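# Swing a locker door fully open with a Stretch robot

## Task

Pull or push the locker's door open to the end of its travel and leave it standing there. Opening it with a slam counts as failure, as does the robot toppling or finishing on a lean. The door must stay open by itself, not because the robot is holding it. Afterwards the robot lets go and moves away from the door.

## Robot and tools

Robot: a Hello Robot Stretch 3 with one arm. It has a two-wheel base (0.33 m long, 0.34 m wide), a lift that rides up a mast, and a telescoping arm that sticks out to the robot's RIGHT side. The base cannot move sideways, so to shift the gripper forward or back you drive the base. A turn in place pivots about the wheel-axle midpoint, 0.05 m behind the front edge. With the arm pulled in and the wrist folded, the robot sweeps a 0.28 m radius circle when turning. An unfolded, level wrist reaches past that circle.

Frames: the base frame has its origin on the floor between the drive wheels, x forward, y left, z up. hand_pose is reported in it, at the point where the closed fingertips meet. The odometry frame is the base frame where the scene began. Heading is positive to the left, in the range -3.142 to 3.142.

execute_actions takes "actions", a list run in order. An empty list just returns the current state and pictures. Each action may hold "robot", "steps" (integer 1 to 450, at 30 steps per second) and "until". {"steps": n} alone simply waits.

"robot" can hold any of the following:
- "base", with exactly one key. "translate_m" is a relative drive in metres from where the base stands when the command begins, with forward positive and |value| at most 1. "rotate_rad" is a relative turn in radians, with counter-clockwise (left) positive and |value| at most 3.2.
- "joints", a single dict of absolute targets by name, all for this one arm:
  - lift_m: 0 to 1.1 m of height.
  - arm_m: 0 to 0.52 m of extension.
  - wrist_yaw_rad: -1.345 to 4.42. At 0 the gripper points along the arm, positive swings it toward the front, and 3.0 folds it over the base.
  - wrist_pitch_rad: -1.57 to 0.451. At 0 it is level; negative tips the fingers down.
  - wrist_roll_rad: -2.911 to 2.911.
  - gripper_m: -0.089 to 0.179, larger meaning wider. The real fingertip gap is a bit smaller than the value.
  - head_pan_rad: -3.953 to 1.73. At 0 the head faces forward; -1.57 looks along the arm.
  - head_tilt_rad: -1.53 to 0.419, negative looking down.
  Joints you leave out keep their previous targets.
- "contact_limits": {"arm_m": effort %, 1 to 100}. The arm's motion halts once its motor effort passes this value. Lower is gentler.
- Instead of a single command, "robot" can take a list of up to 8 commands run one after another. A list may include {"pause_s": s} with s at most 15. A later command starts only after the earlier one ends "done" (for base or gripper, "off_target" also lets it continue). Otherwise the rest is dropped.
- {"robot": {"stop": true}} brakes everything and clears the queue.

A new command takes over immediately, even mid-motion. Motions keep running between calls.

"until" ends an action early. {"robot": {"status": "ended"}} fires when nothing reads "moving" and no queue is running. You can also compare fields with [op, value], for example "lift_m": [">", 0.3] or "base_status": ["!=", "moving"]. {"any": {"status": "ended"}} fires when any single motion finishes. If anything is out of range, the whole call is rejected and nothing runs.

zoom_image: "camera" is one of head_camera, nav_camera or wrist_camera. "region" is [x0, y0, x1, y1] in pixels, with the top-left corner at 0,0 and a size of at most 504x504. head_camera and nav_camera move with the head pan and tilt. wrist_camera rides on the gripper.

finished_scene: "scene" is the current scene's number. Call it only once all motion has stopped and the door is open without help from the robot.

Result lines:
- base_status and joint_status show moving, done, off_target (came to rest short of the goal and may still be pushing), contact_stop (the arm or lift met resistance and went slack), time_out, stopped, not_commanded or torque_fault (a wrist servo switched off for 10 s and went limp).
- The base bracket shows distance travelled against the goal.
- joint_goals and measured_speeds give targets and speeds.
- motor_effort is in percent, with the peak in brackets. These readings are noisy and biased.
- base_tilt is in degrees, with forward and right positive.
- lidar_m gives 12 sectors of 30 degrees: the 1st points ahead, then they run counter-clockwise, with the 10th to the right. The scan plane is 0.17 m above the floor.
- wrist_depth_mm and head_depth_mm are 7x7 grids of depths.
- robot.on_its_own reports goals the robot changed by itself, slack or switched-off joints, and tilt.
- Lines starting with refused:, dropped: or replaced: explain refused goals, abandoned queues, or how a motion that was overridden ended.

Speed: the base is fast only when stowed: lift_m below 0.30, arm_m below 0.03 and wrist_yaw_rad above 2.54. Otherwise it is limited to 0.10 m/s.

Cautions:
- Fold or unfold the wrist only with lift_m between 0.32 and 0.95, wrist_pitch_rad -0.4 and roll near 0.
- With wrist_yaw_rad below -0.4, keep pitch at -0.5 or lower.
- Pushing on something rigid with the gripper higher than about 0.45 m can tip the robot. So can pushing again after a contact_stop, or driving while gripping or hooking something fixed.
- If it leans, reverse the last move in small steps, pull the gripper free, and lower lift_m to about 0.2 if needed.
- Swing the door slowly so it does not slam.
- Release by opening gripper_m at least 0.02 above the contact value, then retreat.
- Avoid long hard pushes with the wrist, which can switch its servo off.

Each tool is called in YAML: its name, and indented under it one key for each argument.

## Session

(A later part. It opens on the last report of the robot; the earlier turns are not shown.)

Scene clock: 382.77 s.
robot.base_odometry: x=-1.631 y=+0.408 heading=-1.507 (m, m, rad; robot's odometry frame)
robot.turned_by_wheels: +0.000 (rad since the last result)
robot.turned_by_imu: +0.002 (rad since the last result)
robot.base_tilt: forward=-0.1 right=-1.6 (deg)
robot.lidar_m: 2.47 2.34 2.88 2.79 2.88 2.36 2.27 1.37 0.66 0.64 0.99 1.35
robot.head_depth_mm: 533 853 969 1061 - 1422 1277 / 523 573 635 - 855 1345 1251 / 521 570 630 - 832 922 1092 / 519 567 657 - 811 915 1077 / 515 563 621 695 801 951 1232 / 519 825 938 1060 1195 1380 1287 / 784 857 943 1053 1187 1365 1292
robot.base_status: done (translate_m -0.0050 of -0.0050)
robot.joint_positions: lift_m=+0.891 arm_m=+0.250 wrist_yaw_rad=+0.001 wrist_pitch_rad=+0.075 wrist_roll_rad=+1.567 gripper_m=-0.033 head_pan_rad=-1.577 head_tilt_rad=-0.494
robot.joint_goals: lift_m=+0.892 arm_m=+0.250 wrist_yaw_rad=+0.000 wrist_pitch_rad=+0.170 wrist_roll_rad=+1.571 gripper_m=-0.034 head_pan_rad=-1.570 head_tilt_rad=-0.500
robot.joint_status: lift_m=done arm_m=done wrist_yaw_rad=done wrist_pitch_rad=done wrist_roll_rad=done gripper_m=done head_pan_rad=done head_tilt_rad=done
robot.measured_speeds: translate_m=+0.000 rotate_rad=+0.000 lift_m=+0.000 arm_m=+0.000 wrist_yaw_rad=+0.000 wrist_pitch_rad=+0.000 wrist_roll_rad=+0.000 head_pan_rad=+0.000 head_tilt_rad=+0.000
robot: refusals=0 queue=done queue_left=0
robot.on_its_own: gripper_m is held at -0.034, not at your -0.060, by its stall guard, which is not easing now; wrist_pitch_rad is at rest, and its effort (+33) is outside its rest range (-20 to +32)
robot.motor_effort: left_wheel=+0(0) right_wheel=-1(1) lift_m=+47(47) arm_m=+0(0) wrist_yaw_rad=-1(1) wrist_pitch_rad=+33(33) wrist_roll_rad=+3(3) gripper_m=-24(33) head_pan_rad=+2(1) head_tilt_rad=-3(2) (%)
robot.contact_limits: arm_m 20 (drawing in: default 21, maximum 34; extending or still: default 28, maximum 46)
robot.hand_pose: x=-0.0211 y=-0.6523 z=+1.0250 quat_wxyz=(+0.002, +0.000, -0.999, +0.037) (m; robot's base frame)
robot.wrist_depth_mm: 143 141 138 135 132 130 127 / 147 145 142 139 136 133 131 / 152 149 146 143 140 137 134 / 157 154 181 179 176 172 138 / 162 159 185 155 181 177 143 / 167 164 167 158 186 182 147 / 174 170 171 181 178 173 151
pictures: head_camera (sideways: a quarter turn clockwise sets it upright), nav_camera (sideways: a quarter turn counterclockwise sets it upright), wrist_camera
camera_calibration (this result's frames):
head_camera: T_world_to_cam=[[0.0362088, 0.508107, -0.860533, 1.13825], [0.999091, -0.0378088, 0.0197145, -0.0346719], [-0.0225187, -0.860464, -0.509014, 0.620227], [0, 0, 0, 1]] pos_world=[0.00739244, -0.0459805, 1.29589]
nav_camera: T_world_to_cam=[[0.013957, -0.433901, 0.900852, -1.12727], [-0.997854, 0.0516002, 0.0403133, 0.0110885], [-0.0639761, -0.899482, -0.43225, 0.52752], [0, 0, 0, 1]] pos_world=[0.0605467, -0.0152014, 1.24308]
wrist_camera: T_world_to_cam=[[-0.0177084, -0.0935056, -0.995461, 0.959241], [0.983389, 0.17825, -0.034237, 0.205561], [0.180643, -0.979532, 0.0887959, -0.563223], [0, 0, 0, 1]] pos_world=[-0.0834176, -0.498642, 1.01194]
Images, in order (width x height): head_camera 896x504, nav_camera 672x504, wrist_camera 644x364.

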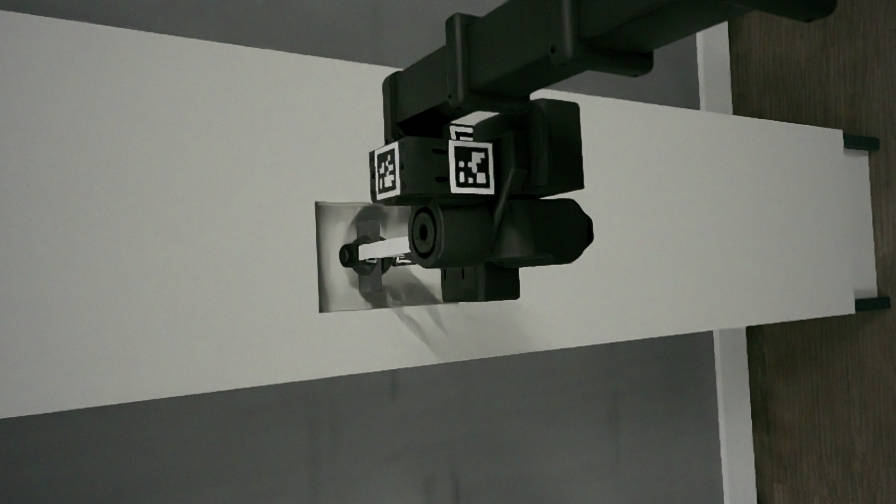

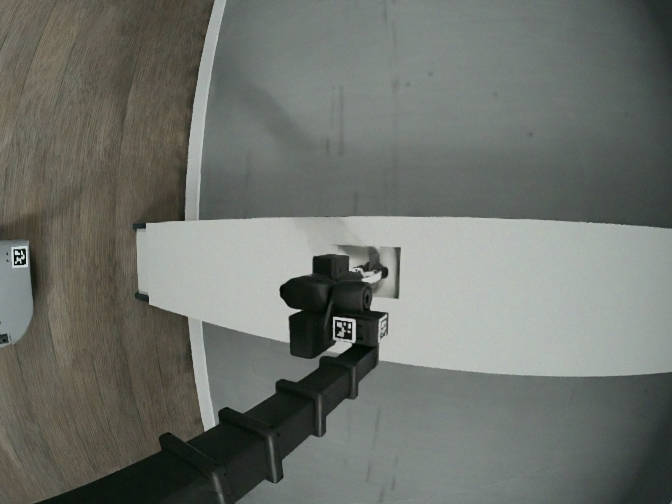

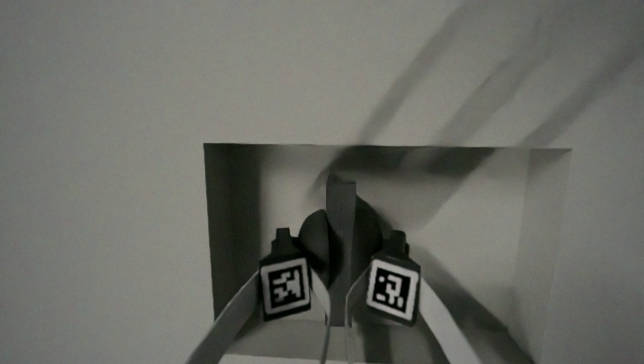

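execute_actions:
  actions:
    - {"robot": {"joints": {"arm_m": 0.257, "lift_m": 0.885}, "contact_limits": {"arm_m": 20}}, "steps": 450, "until": {"robot": {"status": "ended"}}}

Scene clock: 393.33 s.
robot.base_odometry: x=-1.631 y=+0.408 heading=-1.507 (m, m, rad; robot's odometry frame)
robot.turned_by_wheels: +0.000 (rad since the last result)
robot.turned_by_imu: +0.001 (rad since the last result)
robot.base_tilt: forward=-0.2 right=-1.7 (deg)
robot.lidar_m: 2.46 2.34 2.88 2.79 2.88 2.36 2.27 1.36 0.66 0.64 0.99 1.35
robot.head_depth_mm: 535 853 969 1081 - 1415 1254 / 525 576 635 - 858 1347 1254 / 523 573 633 - 833 927 1091 / 520 569 658 - 815 917 1078 / 517 565 624 698 805 952 1230 / 522 828 938 1062 1199 1379 1286 / 786 856 945 1052 1192 1368 1292
robot.base_status: done (translate_m -0.0050 of -0.0050)
robot.joint_positions: lift_m=+0.885 arm_m=+0.256 wrist_yaw_rad=+0.000 wrist_pitch_rad=+0.086 wrist_roll_rad=+1.567 gripper_m=-0.033 head_pan_rad=-1.577 head_tilt_rad=-0.494
robot.joint_goals: lift_m=+0.885 arm_m=+0.257 wrist_yaw_rad=+0.000 wrist_pitch_rad=+0.170 wrist_roll_rad=+1.571 gripper_m=-0.034 head_pan_rad=-1.570 head_tilt_rad=-0.500
robot.joint_status: lift_m=done arm_m=done wrist_yaw_rad=done wrist_pitch_rad=done wrist_roll_rad=done gripper_m=done head_pan_rad=done head_tilt_rad=done
robot.measured_speeds: translate_m=+0.000 rotate_rad=+0.000 lift_m=+0.000 arm_m=+0.000 wrist_yaw_rad=+0.000 wrist_pitch_rad=+0.000 wrist_roll_rad=+0.000 head_pan_rad=+0.000 head_tilt_rad=+0.000
robot: refusals=0 queue=done queue_left=0
robot.on_its_own: gripper_m is held at -0.034, not at your -0.060, by its stall guard, which is not easing now
robot.motor_effort: left_wheel=+0(0) right_wheel=+0(1) lift_m=+28(48) arm_m=+12(11) wrist_yaw_rad=+0(1) wrist_pitch_rad=+29(33) wrist_roll_rad=+3(3) gripper_m=-22(24) head_pan_rad=+1(2) head_tilt_rad=-2(2) (%)
robot.contact_limits: arm_m 20 (drawing in: default 21, maximum 34; extending or still: default 28, maximum 46)
robot.hand_pose: x=-0.0213 y=-0.6582 z=+1.0216 quat_wxyz=(+0.002, +0.000, -0.999, +0.043) (m; robot's base frame)
robot.wrist_depth_mm: 140 137 134 131 128 125 122 / 145 141 138 135 132 129 126 / 149 146 142 139 136 132 129 / 154 150 177 175 171 167 133 / 159 156 183 150 176 172 137 / 165 162 167 155 180 177 141 / 172 167 172 177 181 171 146
pictures: head_camera (sideways: a quarter turn clockwise sets it upright), nav_camera (sideways: a quarter turn counterclockwise sets it upright), wrist_camera
camera_calibration (this result's frames):
head_camera: T_world_to_cam=[[0.0362089, 0.508107, -0.860533, 1.13825], [0.99909, -0.0378091, 0.0197145, -0.0346719], [-0.0225189, -0.860464, -0.509014, 0.620227], [0, 0, 0, 1]] pos_world=[0.00739243, -0.0459805, 1.29589]
nav_camera: T_world_to_cam=[[0.0139568, -0.433901, 0.900852, -1.12727], [-0.997854, 0.0516004, 0.0403133, 0.0110885], [-0.0639764, -0.899482, -0.43225, 0.52752], [0, 0, 0, 1]] pos_world=[0.0605467, -0.0152014, 1.24308]
wrist_camera: T_world_to_cam=[[-0.0177835, -0.104586, -0.994357, 0.946856], [0.983539, 0.177033, -0.0362101, 0.207932], [0.179821, -0.978632, 0.0997157, -0.579279], [0, 0, 0, 1]] pos_world=[-0.0835045, -0.504684, 1.00681]
Images, in order (width x height): head_camera 896x504, nav_camera 672x504, wrist_camera 644x364.

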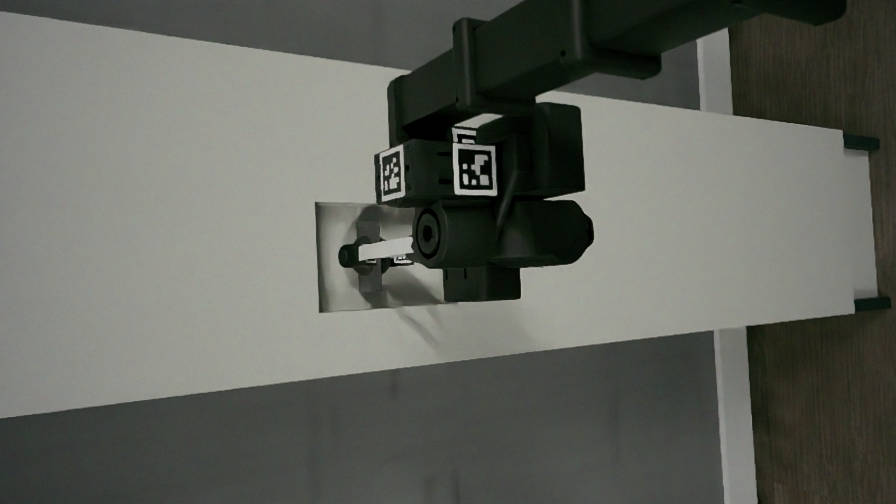

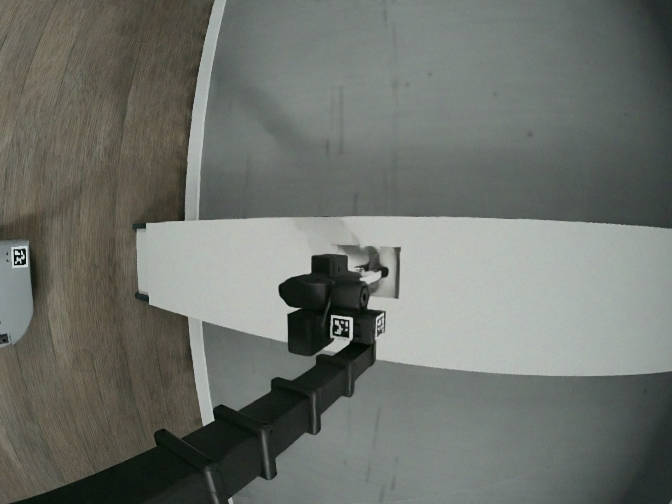

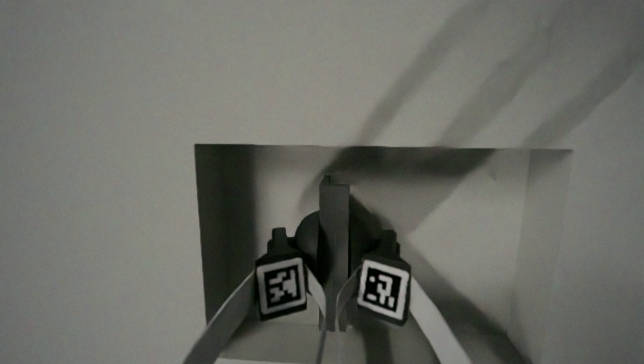

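execute_actions:
  actions:
    - {"robot": [{"joints": {"arm_m": 0.252}}, {"joints": {"lift_m": 0.905}}], "steps": 450, "until": {"robot": {"status": "ended"}}}

Scene clock: 473.13 s.
robot.base_odometry: x=-1.631 y=+0.408 heading=-1.507 (m, m, rad; robot's odometry frame)
robot.turned_by_wheels: +0.000 (rad since the last result)
robot.turned_by_imu: +0.001 (rad since the last result)
robot.base_tilt: forward=-0.1 right=-1.7 (deg)
robot.lidar_m: 2.47 2.34 2.88 2.79 2.89 2.36 2.27 1.36 0.66 0.64 0.99 1.35
robot.head_depth_mm: 534 852 967 1062 - 1418 1277 / 525 573 630 - 839 1345 1248 / 522 570 623 - 820 924 1091 / 519 568 637 - 809 917 1081 / 516 565 623 696 800 951 1231 / 520 825 935 1061 1196 1385 1285 / 784 857 944 1049 1187 1367 1291
robot.base_status: done (translate_m -0.0050 of -0.0050)
robot.joint_positions: lift_m=+0.904 arm_m=+0.252 wrist_yaw_rad=+0.001 wrist_pitch_rad=+0.048 wrist_roll_rad=+1.567 gripper_m=-0.033 head_pan_rad=-1.577 head_tilt_rad=-0.494
robot.joint_goals: lift_m=+0.905 arm_m=+0.252 wrist_yaw_rad=+0.000 wrist_pitch_rad=+0.170 wrist_roll_rad=+1.571 gripper_m=-0.034 head_pan_rad=-1.570 head_tilt_rad=-0.500
robot.joint_status: lift_m=done arm_m=done wrist_yaw_rad=done wrist_pitch_rad=done wrist_roll_rad=done gripper_m=done head_pan_rad=done head_tilt_rad=done
robot.measured_speeds: translate_m=+0.000 rotate_rad=+0.000 lift_m=+0.000 arm_m=+0.000 wrist_yaw_rad=+0.000 wrist_pitch_rad=+0.000 wrist_roll_rad=+0.000 head_pan_rad=+0.000 head_tilt_rad=+0.000
robot: refusals=0 queue=done queue_left=0
robot.on_its_own: gripper_m is held at -0.034, not at your -0.060, by its stall guard, which is not easing now; wrist_pitch_rad is at rest, and its effort (+42) is outside its rest range (-20 to +32)
robot.motor_effort: left_wheel=+0(0) right_wheel=-1(1) lift_m=+49(48) arm_m=-3(9) wrist_yaw_rad=-1(0) wrist_pitch_rad=+42(43) wrist_roll_rad=+3(3) gripper_m=-26(26) head_pan_rad=+1(2) head_tilt_rad=-3(2) (%)
robot.hand_pose: x=-0.0212 y=-0.6543 z=+1.0310 quat_wxyz=(+0.002, +0.000, -1.000, +0.023) (m; robot's base frame)
robot.wrist_depth_mm: 138 137 135 133 132 130 128 / 142 141 139 137 136 134 132 / 147 145 143 141 140 138 136 / 151 150 168 178 176 174 140 / 157 155 169 154 181 178 144 / 162 160 160 158 186 183 149 / 167 166 165 173 173 173 154
pictures: head_camera (sideways: a quarter turn clockwise sets it upright), nav_camera (sideways: a quarter turn counterclockwise sets it upright), wrist_camera
camera_calibration (this result's frames):
head_camera: T_world_to_cam=[[0.036209, 0.508107, -0.860533, 1.13825], [0.99909, -0.0378092, 0.0197145, -0.0346719], [-0.022519, -0.860464, -0.509014, 0.620227], [0, 0, 0, 1]] pos_world=[0.00739242, -0.0459805, 1.29589]
nav_camera: T_world_to_cam=[[0.0139568, -0.433901, 0.900852, -1.12727], [-0.997854, 0.0516005, 0.0403133, 0.0110885], [-0.0639765, -0.899482, -0.43225, 0.52752], [0, 0, 0, 1]] pos_world=[0.0605467, -0.0152014, 1.24308]
wrist_camera: T_world_to_cam=[[-0.0177531, -0.066565, -0.997624, 0.98487], [0.98344, 0.178828, -0.0294327, 0.201625], [0.180362, -0.981626, 0.0622879, -0.539769], [0, 0, 0, 1]] pos_world=[-0.0834478, -0.500349, 1.02209]
Images, in order (width x height): head_camera 896x504, nav_camera 672x504, wrist_camera 644x364.

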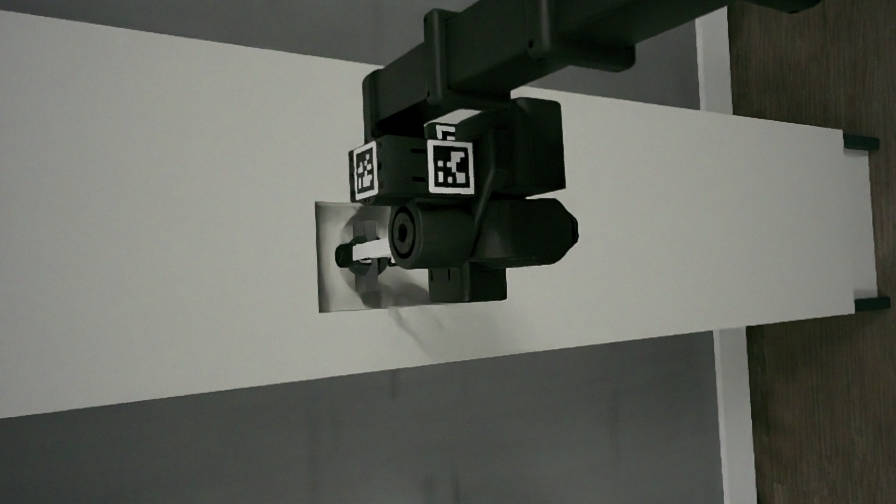

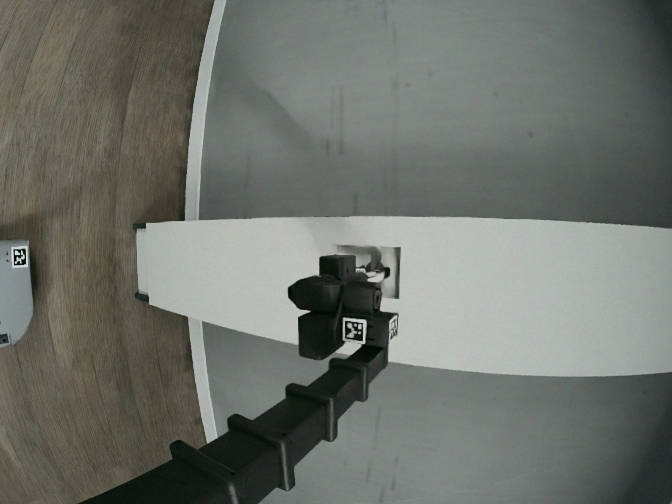

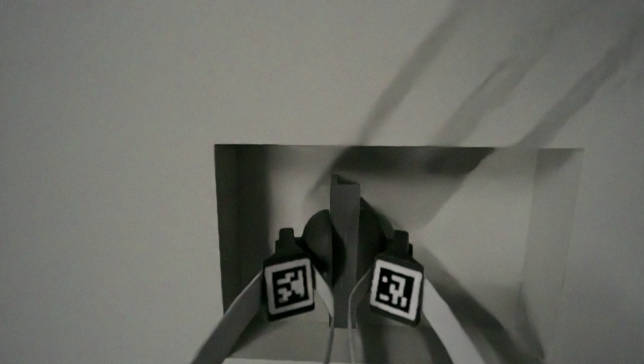

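execute_actions:
  actions:
    - {"robot": {"joints": {"lift_m": 0.87}}, "steps": 450, "until": {"robot": {"status": "ended"}}}

Scene clock: 477.33 s.
robot.base_odometry: x=-1.631 y=+0.408 heading=-1.507 (m, m, rad; robot's odometry frame)
robot.turned_by_wheels: +0.000 (rad since the last result)
robot.turned_by_imu: +0.001 (rad since the last result)
robot.base_tilt: forward=-0.2 right=-1.6 (deg)
robot.lidar_m: 2.47 2.33 2.88 2.79 2.89 2.36 2.27 1.36 0.66 0.64 0.99 1.35
robot.head_depth_mm: 534 854 969 1078 - - 1283 / 526 574 636 - 1050 1345 1254 / 521 572 632 - 834 925 1092 / 520 568 658 717 825 916 1080 / 517 565 625 698 805 952 1233 / 522 825 936 1059 1202 1381 1292 / 786 857 943 1056 1189 1366 1289
robot.base_status: done (translate_m -0.0050 of -0.0050)
robot.joint_positions: lift_m=+0.870 arm_m=+0.252 wrist_yaw_rad=+0.001 wrist_pitch_rad=+0.131 wrist_roll_rad=+1.567 gripper_m=-0.033 head_pan_rad=-1.577 head_tilt_rad=-0.494
robot.joint_goals: lift_m=+0.870 arm_m=+0.252 wrist_yaw_rad=+0.000 wrist_pitch_rad=+0.170 wrist_roll_rad=+1.571 gripper_m=-0.034 head_pan_rad=-1.570 head_tilt_rad=-0.500
robot.joint_status: lift_m=done arm_m=done wrist_yaw_rad=done wrist_pitch_rad=done wrist_roll_rad=done gripper_m=done head_pan_rad=done head_tilt_rad=done
robot.measured_speeds: translate_m=+0.000 rotate_rad=+0.000 lift_m=+0.000 arm_m=+0.000 wrist_yaw_rad=+0.000 wrist_pitch_rad=+0.000 wrist_roll_rad=+0.000 head_pan_rad=+0.000 head_tilt_rad=+0.000
robot: refusals=0 queue=done queue_left=0
robot.on_its_own: gripper_m is held at -0.034, not at your -0.060, by its stall guard, which is not easing now
robot.motor_effort: left_wheel=+0(0) right_wheel=-1(1) lift_m=+25(50) arm_m=-2(2) wrist_yaw_rad=+0(0) wrist_pitch_rad=+13(42) wrist_roll_rad=+2(3) gripper_m=-20(26) head_pan_rad=+2(2) head_tilt_rad=-2(3) (%)
robot.hand_pose: x=-0.0212 y=-0.6544 z=+1.0184 quat_wxyz=(+0.002, +0.000, -0.998, +0.065) (m; robot's base frame)
robot.wrist_depth_mm: 148 143 138 133 129 125 120 / 153 148 143 137 132 128 123 / 158 153 147 141 136 131 127 / 163 158 181 177 172 166 131 / 169 164 186 154 177 170 134 / 175 170 166 158 181 175 138 / 183 175 173 182 181 166 142
pictures: head_camera (sideways: a quarter turn clockwise sets it upright), nav_camera (sideways: a quarter turn counterclockwise sets it upright), wrist_camera
camera_calibration (this result's frames):
head_camera: T_world_to_cam=[[0.0362089, 0.508107, -0.860533, 1.13825], [0.99909, -0.0378091, 0.0197145, -0.0346719], [-0.0225189, -0.860464, -0.509014, 0.620227], [0, 0, 0, 1]] pos_world=[0.00739243, -0.0459805, 1.29589]
nav_camera: T_world_to_cam=[[0.0139568, -0.433901, 0.900852, -1.12727], [-0.997854, 0.0516004, 0.0403133, 0.0110885], [-0.0639764, -0.899482, -0.43225, 0.52752], [0, 0, 0, 1]] pos_world=[0.0605467, -0.0152014, 1.24308]
wrist_camera: T_world_to_cam=[[-0.0176951, -0.149584, -0.988591, 0.908756], [0.983441, 0.175759, -0.044197, 0.214297], [0.180364, -0.973002, 0.143997, -0.616651], [0, 0, 0, 1]] pos_world=[-0.083446, -0.501733, 0.996655]
Images, in order (width x height): head_camera 896x504, nav_camera 672x504, wrist_camera 644x364.

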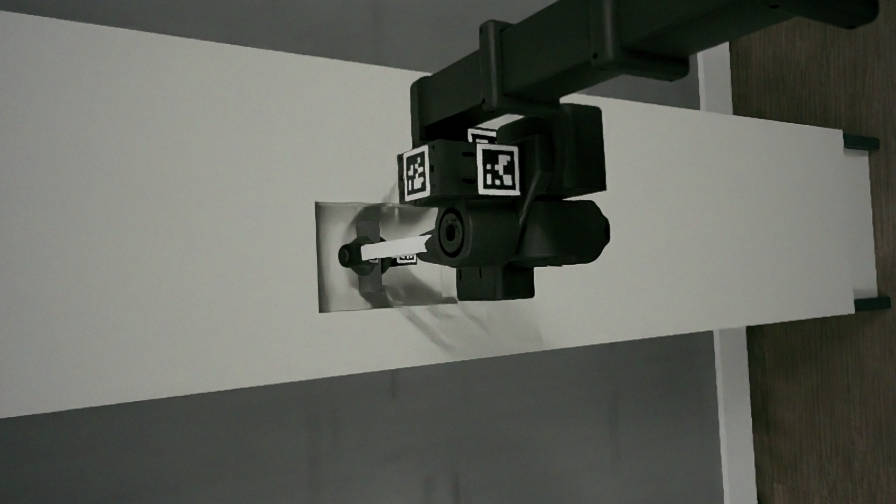

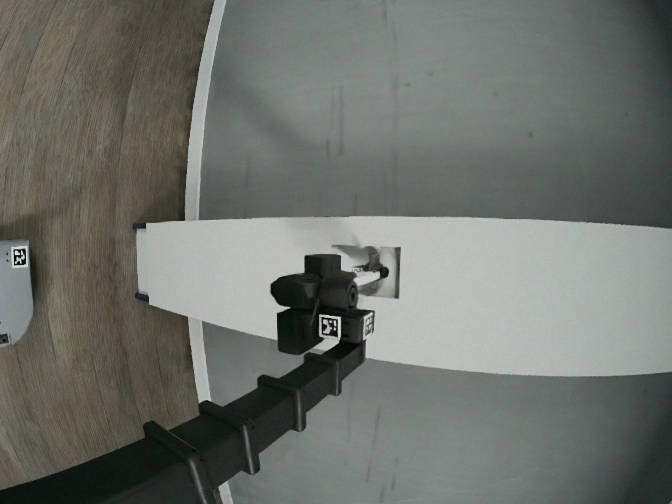

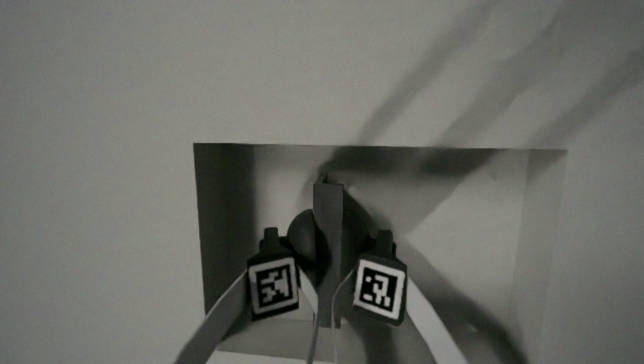

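execute_actions:
  actions:
    - {"robot": [{"joints": {"gripper_m": 0.045}}, {"joints": {"arm_m": 0.205}}, {"joints": {"gripper_m": 0.028, "wrist_pitch_rad": 0.022, "lift_m": 0.856}}, {"joints": {"arm_m": 0.25}, "contact_limits": {"arm_m": 20}}], "steps": 450, "until": {"robot": {"status": "ended"}}}

Scene clock: 519.27 s.
robot.base_odometry: x=-1.631 y=+0.408 heading=-1.507 (m, m, rad; robot's odometry frame)
robot.turned_by_wheels: +0.000 (rad since the last result)
robot.turned_by_imu: +0.007 (rad since the last result)
robot.base_tilt: forward=-0.5 right=-2.2 (deg)
robot.lidar_m: 2.47 2.34 2.88 2.79 2.91 2.36 2.27 1.36 0.66 0.64 1.00 1.36
robot.head_depth_mm: 559 886 989 1101 - - 1285 / 538 586 649 700 - 1371 1262 / 534 584 645 697 - 932 1095 / 532 581 640 730 835 927 1083 / 530 578 637 716 817 962 1243 / 534 600 951 1070 1207 1386 1301 / 798 868 957 1064 1206 1373 1310
robot.base_status: done (translate_m -0.0050 of -0.0050)
robot.joint_positions: lift_m=+0.856 arm_m=+0.248 wrist_yaw_rad=+0.007 wrist_pitch_rad=-0.014 wrist_roll_rad=+1.568 gripper_m=+0.028 head_pan_rad=-1.577 head_tilt_rad=-0.494
robot.joint_goals: lift_m=+0.856 arm_m=+0.250 wrist_yaw_rad=+0.000 wrist_pitch_rad=+0.022 wrist_roll_rad=+1.571 gripper_m=+0.028 head_pan_rad=-1.570 head_tilt_rad=-0.500
robot.joint_status: lift_m=done arm_m=done wrist_yaw_rad=done wrist_pitch_rad=done wrist_roll_rad=done gripper_m=done head_pan_rad=done head_tilt_rad=done
robot.measured_speeds: translate_m=+0.000 rotate_rad=+0.000 lift_m=+0.000 arm_m=+0.000 wrist_yaw_rad=+0.000 wrist_pitch_rad=+0.000 wrist_roll_rad=+0.000 head_pan_rad=+0.000 head_tilt_rad=+0.000
robot: refusals=0 queue=done queue_left=0
robot.on_its_own: arm_m is at rest, and its effort (+17) is outside its rest range (-14 to +14)
robot.motor_effort: left_wheel=-2(3) right_wheel=-1(2) lift_m=+25(25) arm_m=+17(20) wrist_yaw_rad=-5(6) wrist_pitch_rad=+12(12) wrist_roll_rad=+3(3) gripper_m=+2(82) head_pan_rad=+1(1) head_tilt_rad=-2(2) (%)
robot.contact_limits: arm_m 20 (drawing in: default 21, maximum 34; extending or still: default 28, maximum 46)
robot.hand_pose: x=-0.0195 y=-0.6491 z=+0.9669 quat_wxyz=(+0.002, +0.004, -1.000, -0.008) (m; robot's base frame)
robot.wrist_depth_mm: 148 148 148 148 147 148 148 / 153 153 152 153 152 153 152 / 158 158 158 157 158 158 157 / 163 184 194 196 193 163 163 / 169 183 201 202 173 168 168 / 175 183 210 210 173 174 174 / 181 182 184 184 182 181 181
pictures: head_camera (sideways: a quarter turn clockwise sets it upright), nav_camera (sideways: a quarter turn counterclockwise sets it upright), wrist_camera
camera_calibration (this result's frames):
head_camera: T_world_to_cam=[[0.036208, 0.508322, -0.860406, 1.13808], [0.999091, -0.0378096, 0.0197065, -0.0346616], [-0.0225143, -0.860337, -0.509228, 0.620506], [0, 0, 0, 1]] pos_world=[0.00739264, -0.045979, 1.29588]
nav_camera: T_world_to_cam=[[0.0139574, -0.434126, 0.900744, -1.12713], [-0.997854, 0.0515859, 0.0403247, 0.0110737], [-0.0639717, -0.899374, -0.432474, 0.527812], [0, 0, 0, 1]] pos_world=[0.0605468, -0.0151865, 1.24307]
wrist_camera: T_world_to_cam=[[-0.0171629, -0.00472305, -0.999842, 0.963647], [0.982237, 0.186802, -0.0177431, 0.191], [0.186856, -0.982386, 0.0014331, -0.472525], [0, 0, 0, 1]] pos_world=[-0.0827738, -0.49533, 0.96756]
Images, in order (width x height): head_camera 896x504, nav_camera 672x504, wrist_camera 644x364.

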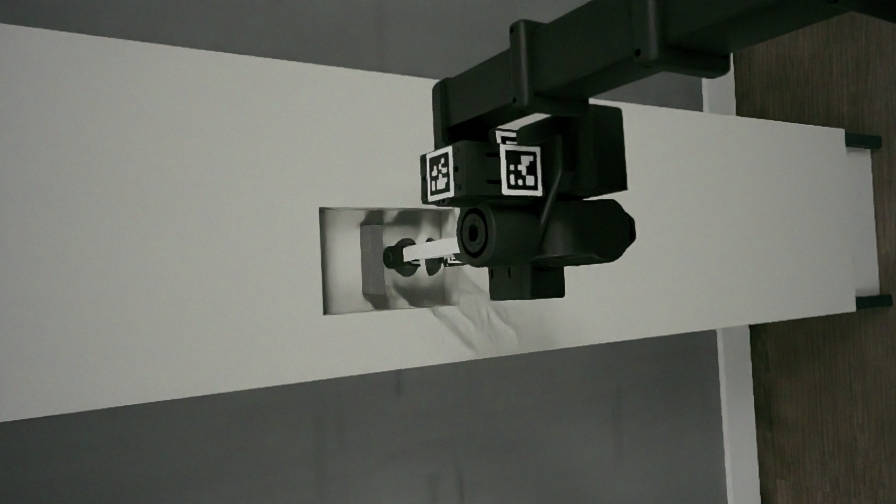

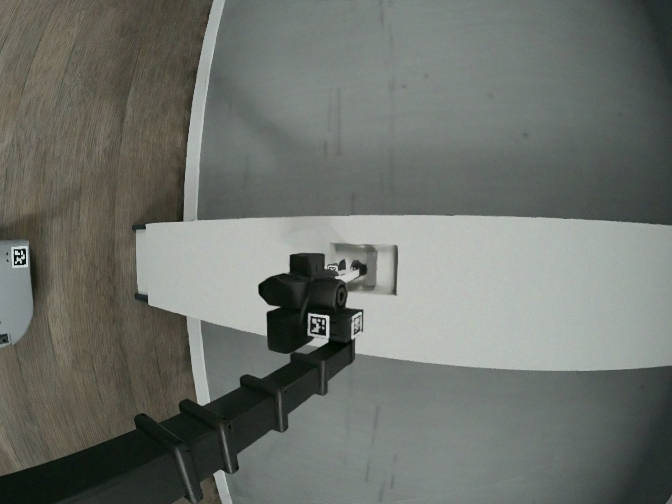

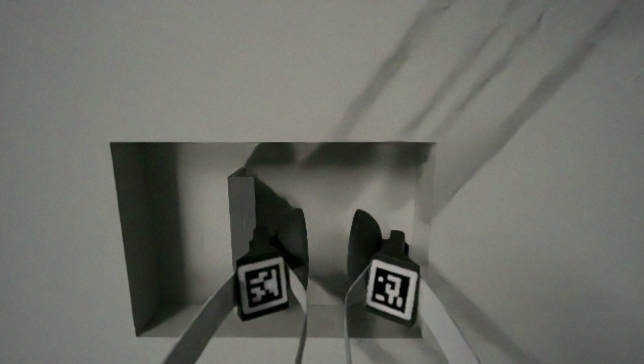

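execute_actions:
  actions:
    - {"robot": [{"joints": {"arm_m": 0.222}}, {"joints": {"gripper_m": 0.007, "lift_m": 0.852}}], "steps": 450, "until": {"robot": {"status": "ended"}}}

Scene clock: 531.90 s.
robot.base_odometry: x=-1.631 y=+0.408 heading=-1.507 (m, m, rad; robot's odometry frame)
robot.turned_by_wheels: +0.000 (rad since the last result)
robot.turned_by_imu: -0.005 (rad since the last result)
robot.base_tilt: forward=-0.2 right=-1.6 (deg)
robot.lidar_m: 2.47 2.34 2.88 2.79 2.89 2.36 2.27 1.36 0.66 0.64 0.99 1.35
robot.head_depth_mm: 535 853 969 1096 - - 1251 / 525 575 635 695 - 1374 1248 / 522 571 632 694 - 930 1092 / 520 568 660 715 - 926 1084 / 517 566 623 707 804 949 1231 / 520 586 934 1061 1195 1380 1291 / 784 856 944 1055 1192 1370 1294
robot.base_status: done (translate_m -0.0050 of -0.0050)
robot.joint_positions: lift_m=+0.852 arm_m=+0.222 wrist_yaw_rad=+0.001 wrist_pitch_rad=+0.000 wrist_roll_rad=+1.568 gripper_m=+0.007 head_pan_rad=-1.577 head_tilt_rad=-0.494
robot.joint_goals: lift_m=+0.852 arm_m=+0.222 wrist_yaw_rad=+0.000 wrist_pitch_rad=+0.022 wrist_roll_rad=+1.571 gripper_m=+0.007 head_pan_rad=-1.570 head_tilt_rad=-0.500
robot.joint_status: lift_m=done arm_m=done wrist_yaw_rad=done wrist_pitch_rad=done wrist_roll_rad=done gripper_m=done head_pan_rad=done head_tilt_rad=done
robot.measured_speeds: translate_m=+0.000 rotate_rad=+0.000 lift_m=+0.000 arm_m=+0.000 wrist_yaw_rad=+0.000 wrist_pitch_rad=+0.000 wrist_roll_rad=+0.000 head_pan_rad=+0.000 head_tilt_rad=+0.000
robot: refusals=0 queue=done queue_left=0
robot.motor_effort: left_wheel=+0(3) right_wheel=-1(7) lift_m=+24(24) arm_m=-3(16) wrist_yaw_rad=-1(5) wrist_pitch_rad=+7(13) wrist_roll_rad=+3(2) gripper_m=-1(74) head_pan_rad=+1(2) head_tilt_rad=-3(2) (%)
robot.hand_pose: x=-0.0211 y=-0.6235 z=+0.9668 quat_wxyz=(+0.002, +0.000, -1.000, +0.000) (m; robot's base frame)
robot.wrist_depth_mm: 164 164 163 163 162 162 161 / 169 168 168 167 167 167 166 / 173 173 173 173 172 172 171 / 179 197 210 210 180 177 176 / 185 198 217 215 184 183 182 / 191 198 222 - 188 188 189 / 198 198 197 197 196 195 195
pictures: head_camera (sideways: a quarter turn clockwise sets it upright), nav_camera (sideways: a quarter turn counterclockwise sets it upright), wrist_camera
camera_calibration (this result's frames):
head_camera: T_world_to_cam=[[0.0362063, 0.508361, -0.860382, 1.13805], [0.999091, -0.0378068, 0.0197051, -0.0346597], [-0.022511, -0.860313, -0.509268, 0.620557], [0, 0, 0, 1]] pos_world=[0.00739281, -0.0459788, 1.29587]
nav_camera: T_world_to_cam=[[0.0139587, -0.434167, 0.900724, -1.1271], [-0.997854, 0.0515804, 0.0403268, 0.011071], [-0.0639683, -0.899354, -0.432516, 0.527866], [0, 0, 0, 1]] pos_world=[0.0605469, -0.0151835, 1.24307]
wrist_camera: T_world_to_cam=[[-0.0171746, -0.0193734, -0.999665, 0.954275], [0.983409, 0.180252, -0.0203886, 0.18631], [0.180586, -0.98343, 0.0159562, -0.461866], [0, 0, 0, 1]] pos_world=[-0.0834233, -0.469308, 0.965123]
Images, in order (width x height): head_camera 896x504, nav_camera 672x504, wrist_camera 644x364.

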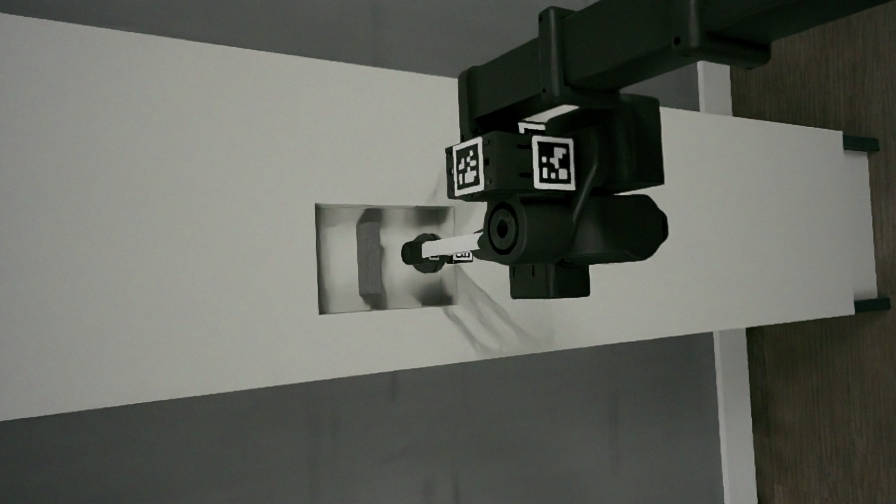

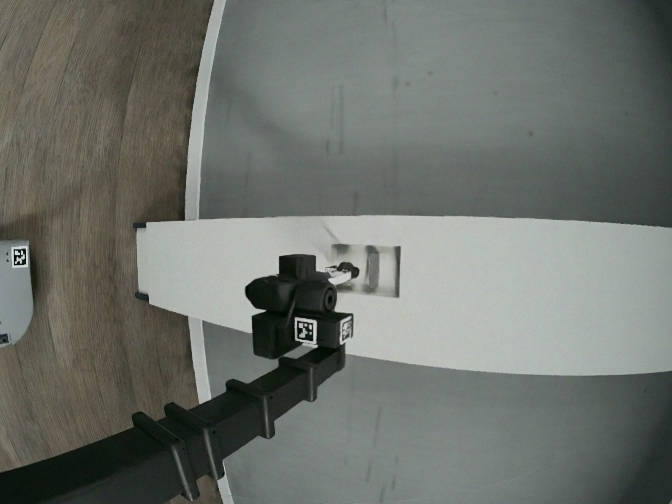

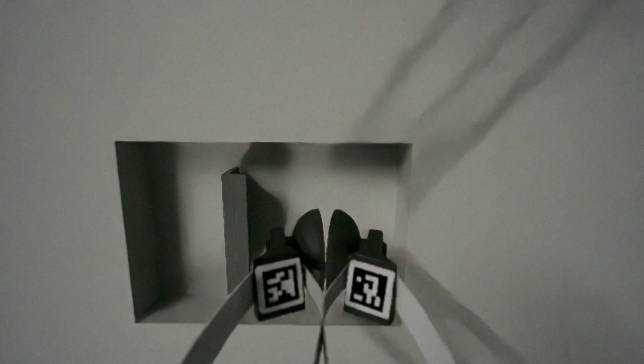

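execute_actions:
  actions:
    - {"robot": [{"joints": {"arm_m": 0.25}, "contact_limits": {"arm_m": 14}}, {"joints": {"gripper_m": 0.03}}], "steps": 450, "until": {"robot": {"status": "ended"}}}

Scene clock: 543.97 s.
robot.base_odometry: x=-1.631 y=+0.408 heading=-1.507 (m, m, rad; robot's odometry frame)
robot.turned_by_wheels: +0.000 (rad since the last result)
robot.turned_by_imu: +0.001 (rad since the last result)
robot.base_tilt: forward=-0.1 right=-1.6 (deg)
robot.lidar_m: 2.47 2.33 2.88 2.79 2.89 2.36 2.27 1.37 0.67 0.64 0.99 1.34
robot.head_depth_mm: 535 855 970 1101 - - 1253 / 525 576 637 689 - 1347 1249 / 523 573 632 685 - 926 1093 / 519 569 659 717 822 917 1079 / 516 565 624 704 804 952 1232 / 521 586 936 1061 1199 1382 1294 / 784 855 945 1052 1194 1367 1289
robot.base_status: done (translate_m -0.0050 of -0.0050)
robot.joint_positions: lift_m=+0.852 arm_m=+0.250 wrist_yaw_rad=+0.001 wrist_pitch_rad=+0.000 wrist_roll_rad=+1.568 gripper_m=+0.030 head_pan_rad=-1.577 head_tilt_rad=-0.494
robot.joint_goals: lift_m=+0.852 arm_m=+0.250 wrist_yaw_rad=+0.000 wrist_pitch_rad=+0.022 wrist_roll_rad=+1.571 gripper_m=+0.030 head_pan_rad=-1.570 head_tilt_rad=-0.500
robot.joint_status: lift_m=done arm_m=done wrist_yaw_rad=done wrist_pitch_rad=done wrist_roll_rad=done gripper_m=done head_pan_rad=done head_tilt_rad=done
robot.measured_speeds: translate_m=+0.000 rotate_rad=+0.000 lift_m=+0.000 arm_m=+0.000 wrist_yaw_rad=+0.000 wrist_pitch_rad=+0.000 wrist_roll_rad=+0.000 head_pan_rad=+0.000 head_tilt_rad=+0.000
robot: refusals=0 queue=done queue_left=0
robot.motor_effort: left_wheel=+0(0) right_wheel=-1(1) lift_m=+24(23) arm_m=+2(1) wrist_yaw_rad=-1(1) wrist_pitch_rad=+7(7) wrist_roll_rad=+3(2) gripper_m=+1(76) head_pan_rad=+1(2) head_tilt_rad=-2(2) (%)
robot.contact_limits: arm_m 14 (drawing in: default 21, maximum 34; extending or still: default 28, maximum 46)
robot.hand_pose: x=-0.0211 y=-0.6509 z=+0.9668 quat_wxyz=(+0.002, +0.000, -1.000, +0.000) (m; robot's base frame)
robot.wrist_depth_mm: 138 137 137 137 137 137 136 / 142 141 141 141 141 141 140 / 146 146 146 146 145 145 144 / 152 182 182 182 170 149 149 / 156 187 187 187 156 154 154 / 161 192 193 194 159 159 158 / 166 174 175 183 169 164 164
pictures: head_camera (sideways: a quarter turn clockwise sets it upright), nav_camera (sideways: a quarter turn counterclockwise sets it upright), wrist_camera
camera_calibration (this result's frames):
head_camera: T_world_to_cam=[[0.0362067, 0.508361, -0.860382, 1.13805], [0.999091, -0.0378075, 0.0197051, -0.0346597], [-0.0225116, -0.860313, -0.509268, 0.620558], [0, 0, 0, 1]] pos_world=[0.00739278, -0.0459788, 1.29587]
nav_camera: T_world_to_cam=[[0.0139584, -0.434167, 0.900724, -1.1271], [-0.997854, 0.0515811, 0.0403268, 0.011071], [-0.0639689, -0.899354, -0.432516, 0.527866], [0, 0, 0, 1]] pos_world=[0.0605469, -0.0151836, 1.24307]
wrist_camera: T_world_to_cam=[[-0.0171746, -0.0193734, -0.999665, 0.953743], [0.98341, 0.180249, -0.0203886, 0.191255], [0.180584, -0.98343, 0.0159563, -0.488851], [0, 0, 0, 1]] pos_world=[-0.0834235, -0.496747, 0.965123]
Images, in order (width x height): head_camera 896x504, nav_camera 672x504, wrist_camera 644x364.

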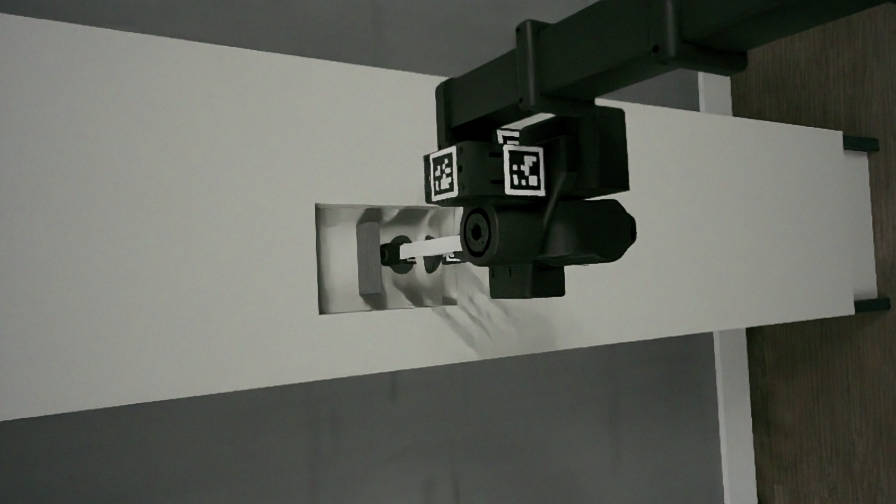

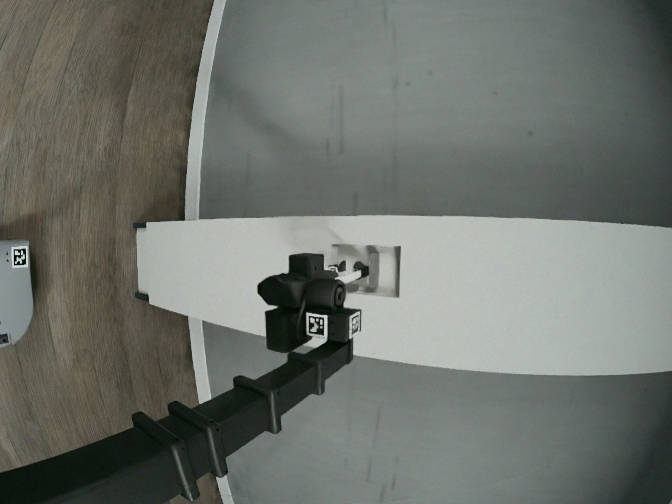

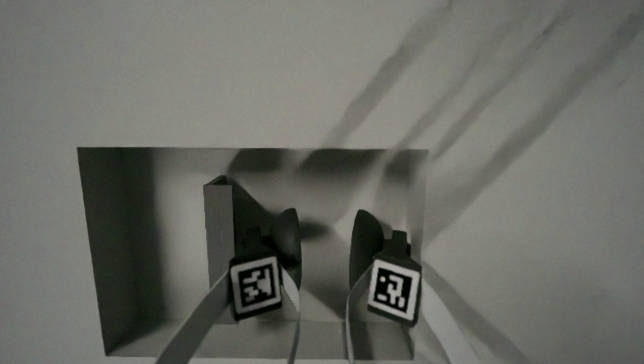

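execute_actions:
  actions:
    - {"robot": [{"joints": {"arm_m": 0.2545}, "contact_limits": {"arm_m": 14}}, {"joints": {"gripper_m": 0.075}}], "steps": 450, "until": {"robot": {"status": "ended"}}}

Scene clock: 550.67 s.
robot.base_odometry: x=-1.631 y=+0.408 heading=-1.507 (m, m, rad; robot's odometry frame)
robot.turned_by_wheels: +0.000 (rad since the last result)
robot.turned_by_imu: +0.001 (rad since the last result)
robot.base_tilt: forward=-0.1 right=-1.6 (deg)
robot.lidar_m: 2.47 2.34 2.88 2.79 2.89 2.36 2.27 1.37 0.66 0.64 0.99 1.35
robot.head_depth_mm: 536 855 981 1097 - - 1255 / 525 576 636 688 - 1346 1255 / 522 571 633 685 - 927 1092 / 520 568 660 718 825 916 1080 / 517 565 623 703 805 952 1233 / 521 587 934 1063 1201 1370 1288 / 785 856 945 1056 1195 1370 1292
robot.base_status: done (translate_m -0.0050 of -0.0050)
robot.joint_positions: lift_m=+0.852 arm_m=+0.254 wrist_yaw_rad=+0.001 wrist_pitch_rad=+0.001 wrist_roll_rad=+1.568 gripper_m=+0.074 head_pan_rad=-1.577 head_tilt_rad=-0.494
robot.joint_goals: lift_m=+0.852 arm_m=+0.255 wrist_yaw_rad=+0.000 wrist_pitch_rad=+0.022 wrist_roll_rad=+1.571 gripper_m=+0.075 head_pan_rad=-1.570 head_tilt_rad=-0.500
robot.joint_status: lift_m=done arm_m=done wrist_yaw_rad=done wrist_pitch_rad=done wrist_roll_rad=done gripper_m=done head_pan_rad=done head_tilt_rad=done
robot.measured_speeds: translate_m=+0.000 rotate_rad=+0.000 lift_m=+0.000 arm_m=+0.000 wrist_yaw_rad=+0.000 wrist_pitch_rad=+0.000 wrist_roll_rad=+0.000 head_pan_rad=+0.000 head_tilt_rad=+0.000
robot: refusals=0 queue=done queue_left=0
robot.motor_effort: left_wheel=+0(0) right_wheel=-1(1) lift_m=+24(24) arm_m=+3(2) wrist_yaw_rad=-1(0) wrist_pitch_rad=+7(8) wrist_roll_rad=+2(3) gripper_m=+27(90) head_pan_rad=+1(1) head_tilt_rad=-3(2) (%)
robot.contact_limits: arm_m 14 (drawing in: default 21, maximum 34; extending or still: default 28, maximum 46)
robot.hand_pose: x=-0.0211 y=-0.6554 z=+0.9668 quat_wxyz=(+0.002, +0.000, -1.000, +0.000) (m; robot's base frame)
robot.wrist_depth_mm: 134 134 134 133 133 132 132 / 138 138 137 137 137 136 137 / 142 142 141 141 141 141 140 / 147 178 178 178 170 145 144 / 153 184 154 184 151 149 149 / 156 188 - 190 - 154 154 / 161 175 175 184 168 159 159
pictures: head_camera (sideways: a quarter turn clockwise sets it upright), nav_camera (sideways: a quarter turn counterclockwise sets it upright), wrist_camera
camera_calibration (this result's frames):
head_camera: T_world_to_cam=[[0.0362068, 0.508361, -0.860382, 1.13805], [0.999091, -0.0378078, 0.0197051, -0.0346597], [-0.0225118, -0.860313, -0.509268, 0.620558], [0, 0, 0, 1]] pos_world=[0.00739277, -0.0459788, 1.29587]
nav_camera: T_world_to_cam=[[0.0139583, -0.434167, 0.900724, -1.1271], [-0.997854, 0.0515813, 0.0403268, 0.011071], [-0.0639691, -0.899354, -0.432516, 0.527866], [0, 0, 0, 1]] pos_world=[0.0605469, -0.0151836, 1.24307]
wrist_camera: T_world_to_cam=[[-0.0171772, -0.0196477, -0.999659, 0.953539], [0.983409, 0.180246, -0.0204406, 0.192101], [0.180586, -0.983425, 0.0162256, -0.493454], [0, 0, 0, 1]] pos_world=[-0.0834233, -0.501166, 0.965147]
Images, in order (width x height): head_camera 896x504, nav_camera 672x504, wrist_camera 644x364.

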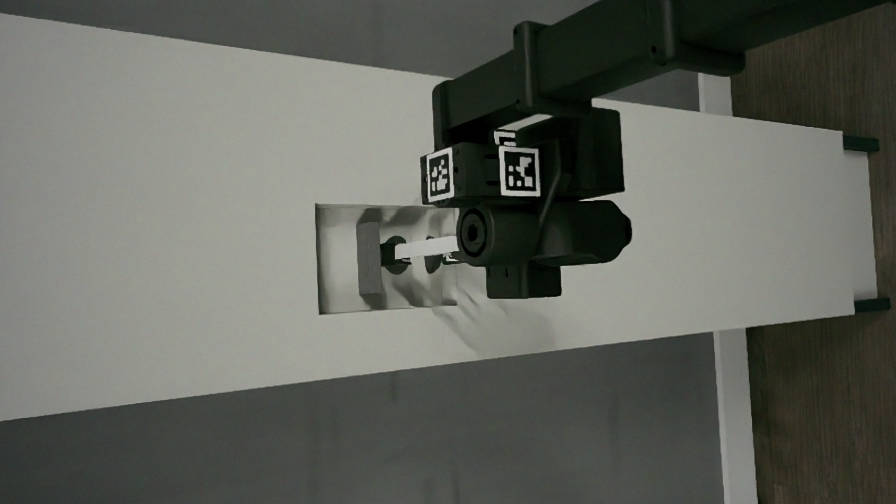

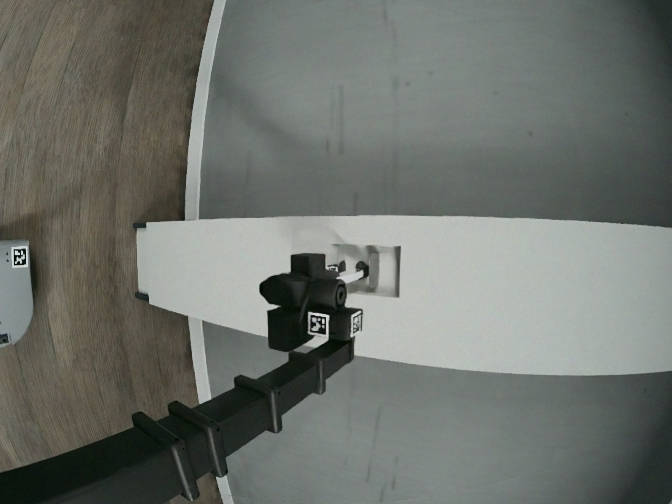

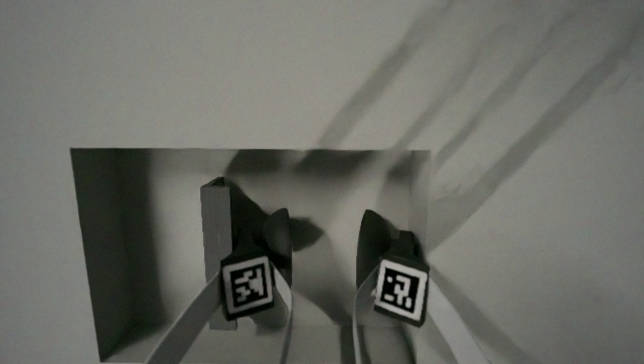

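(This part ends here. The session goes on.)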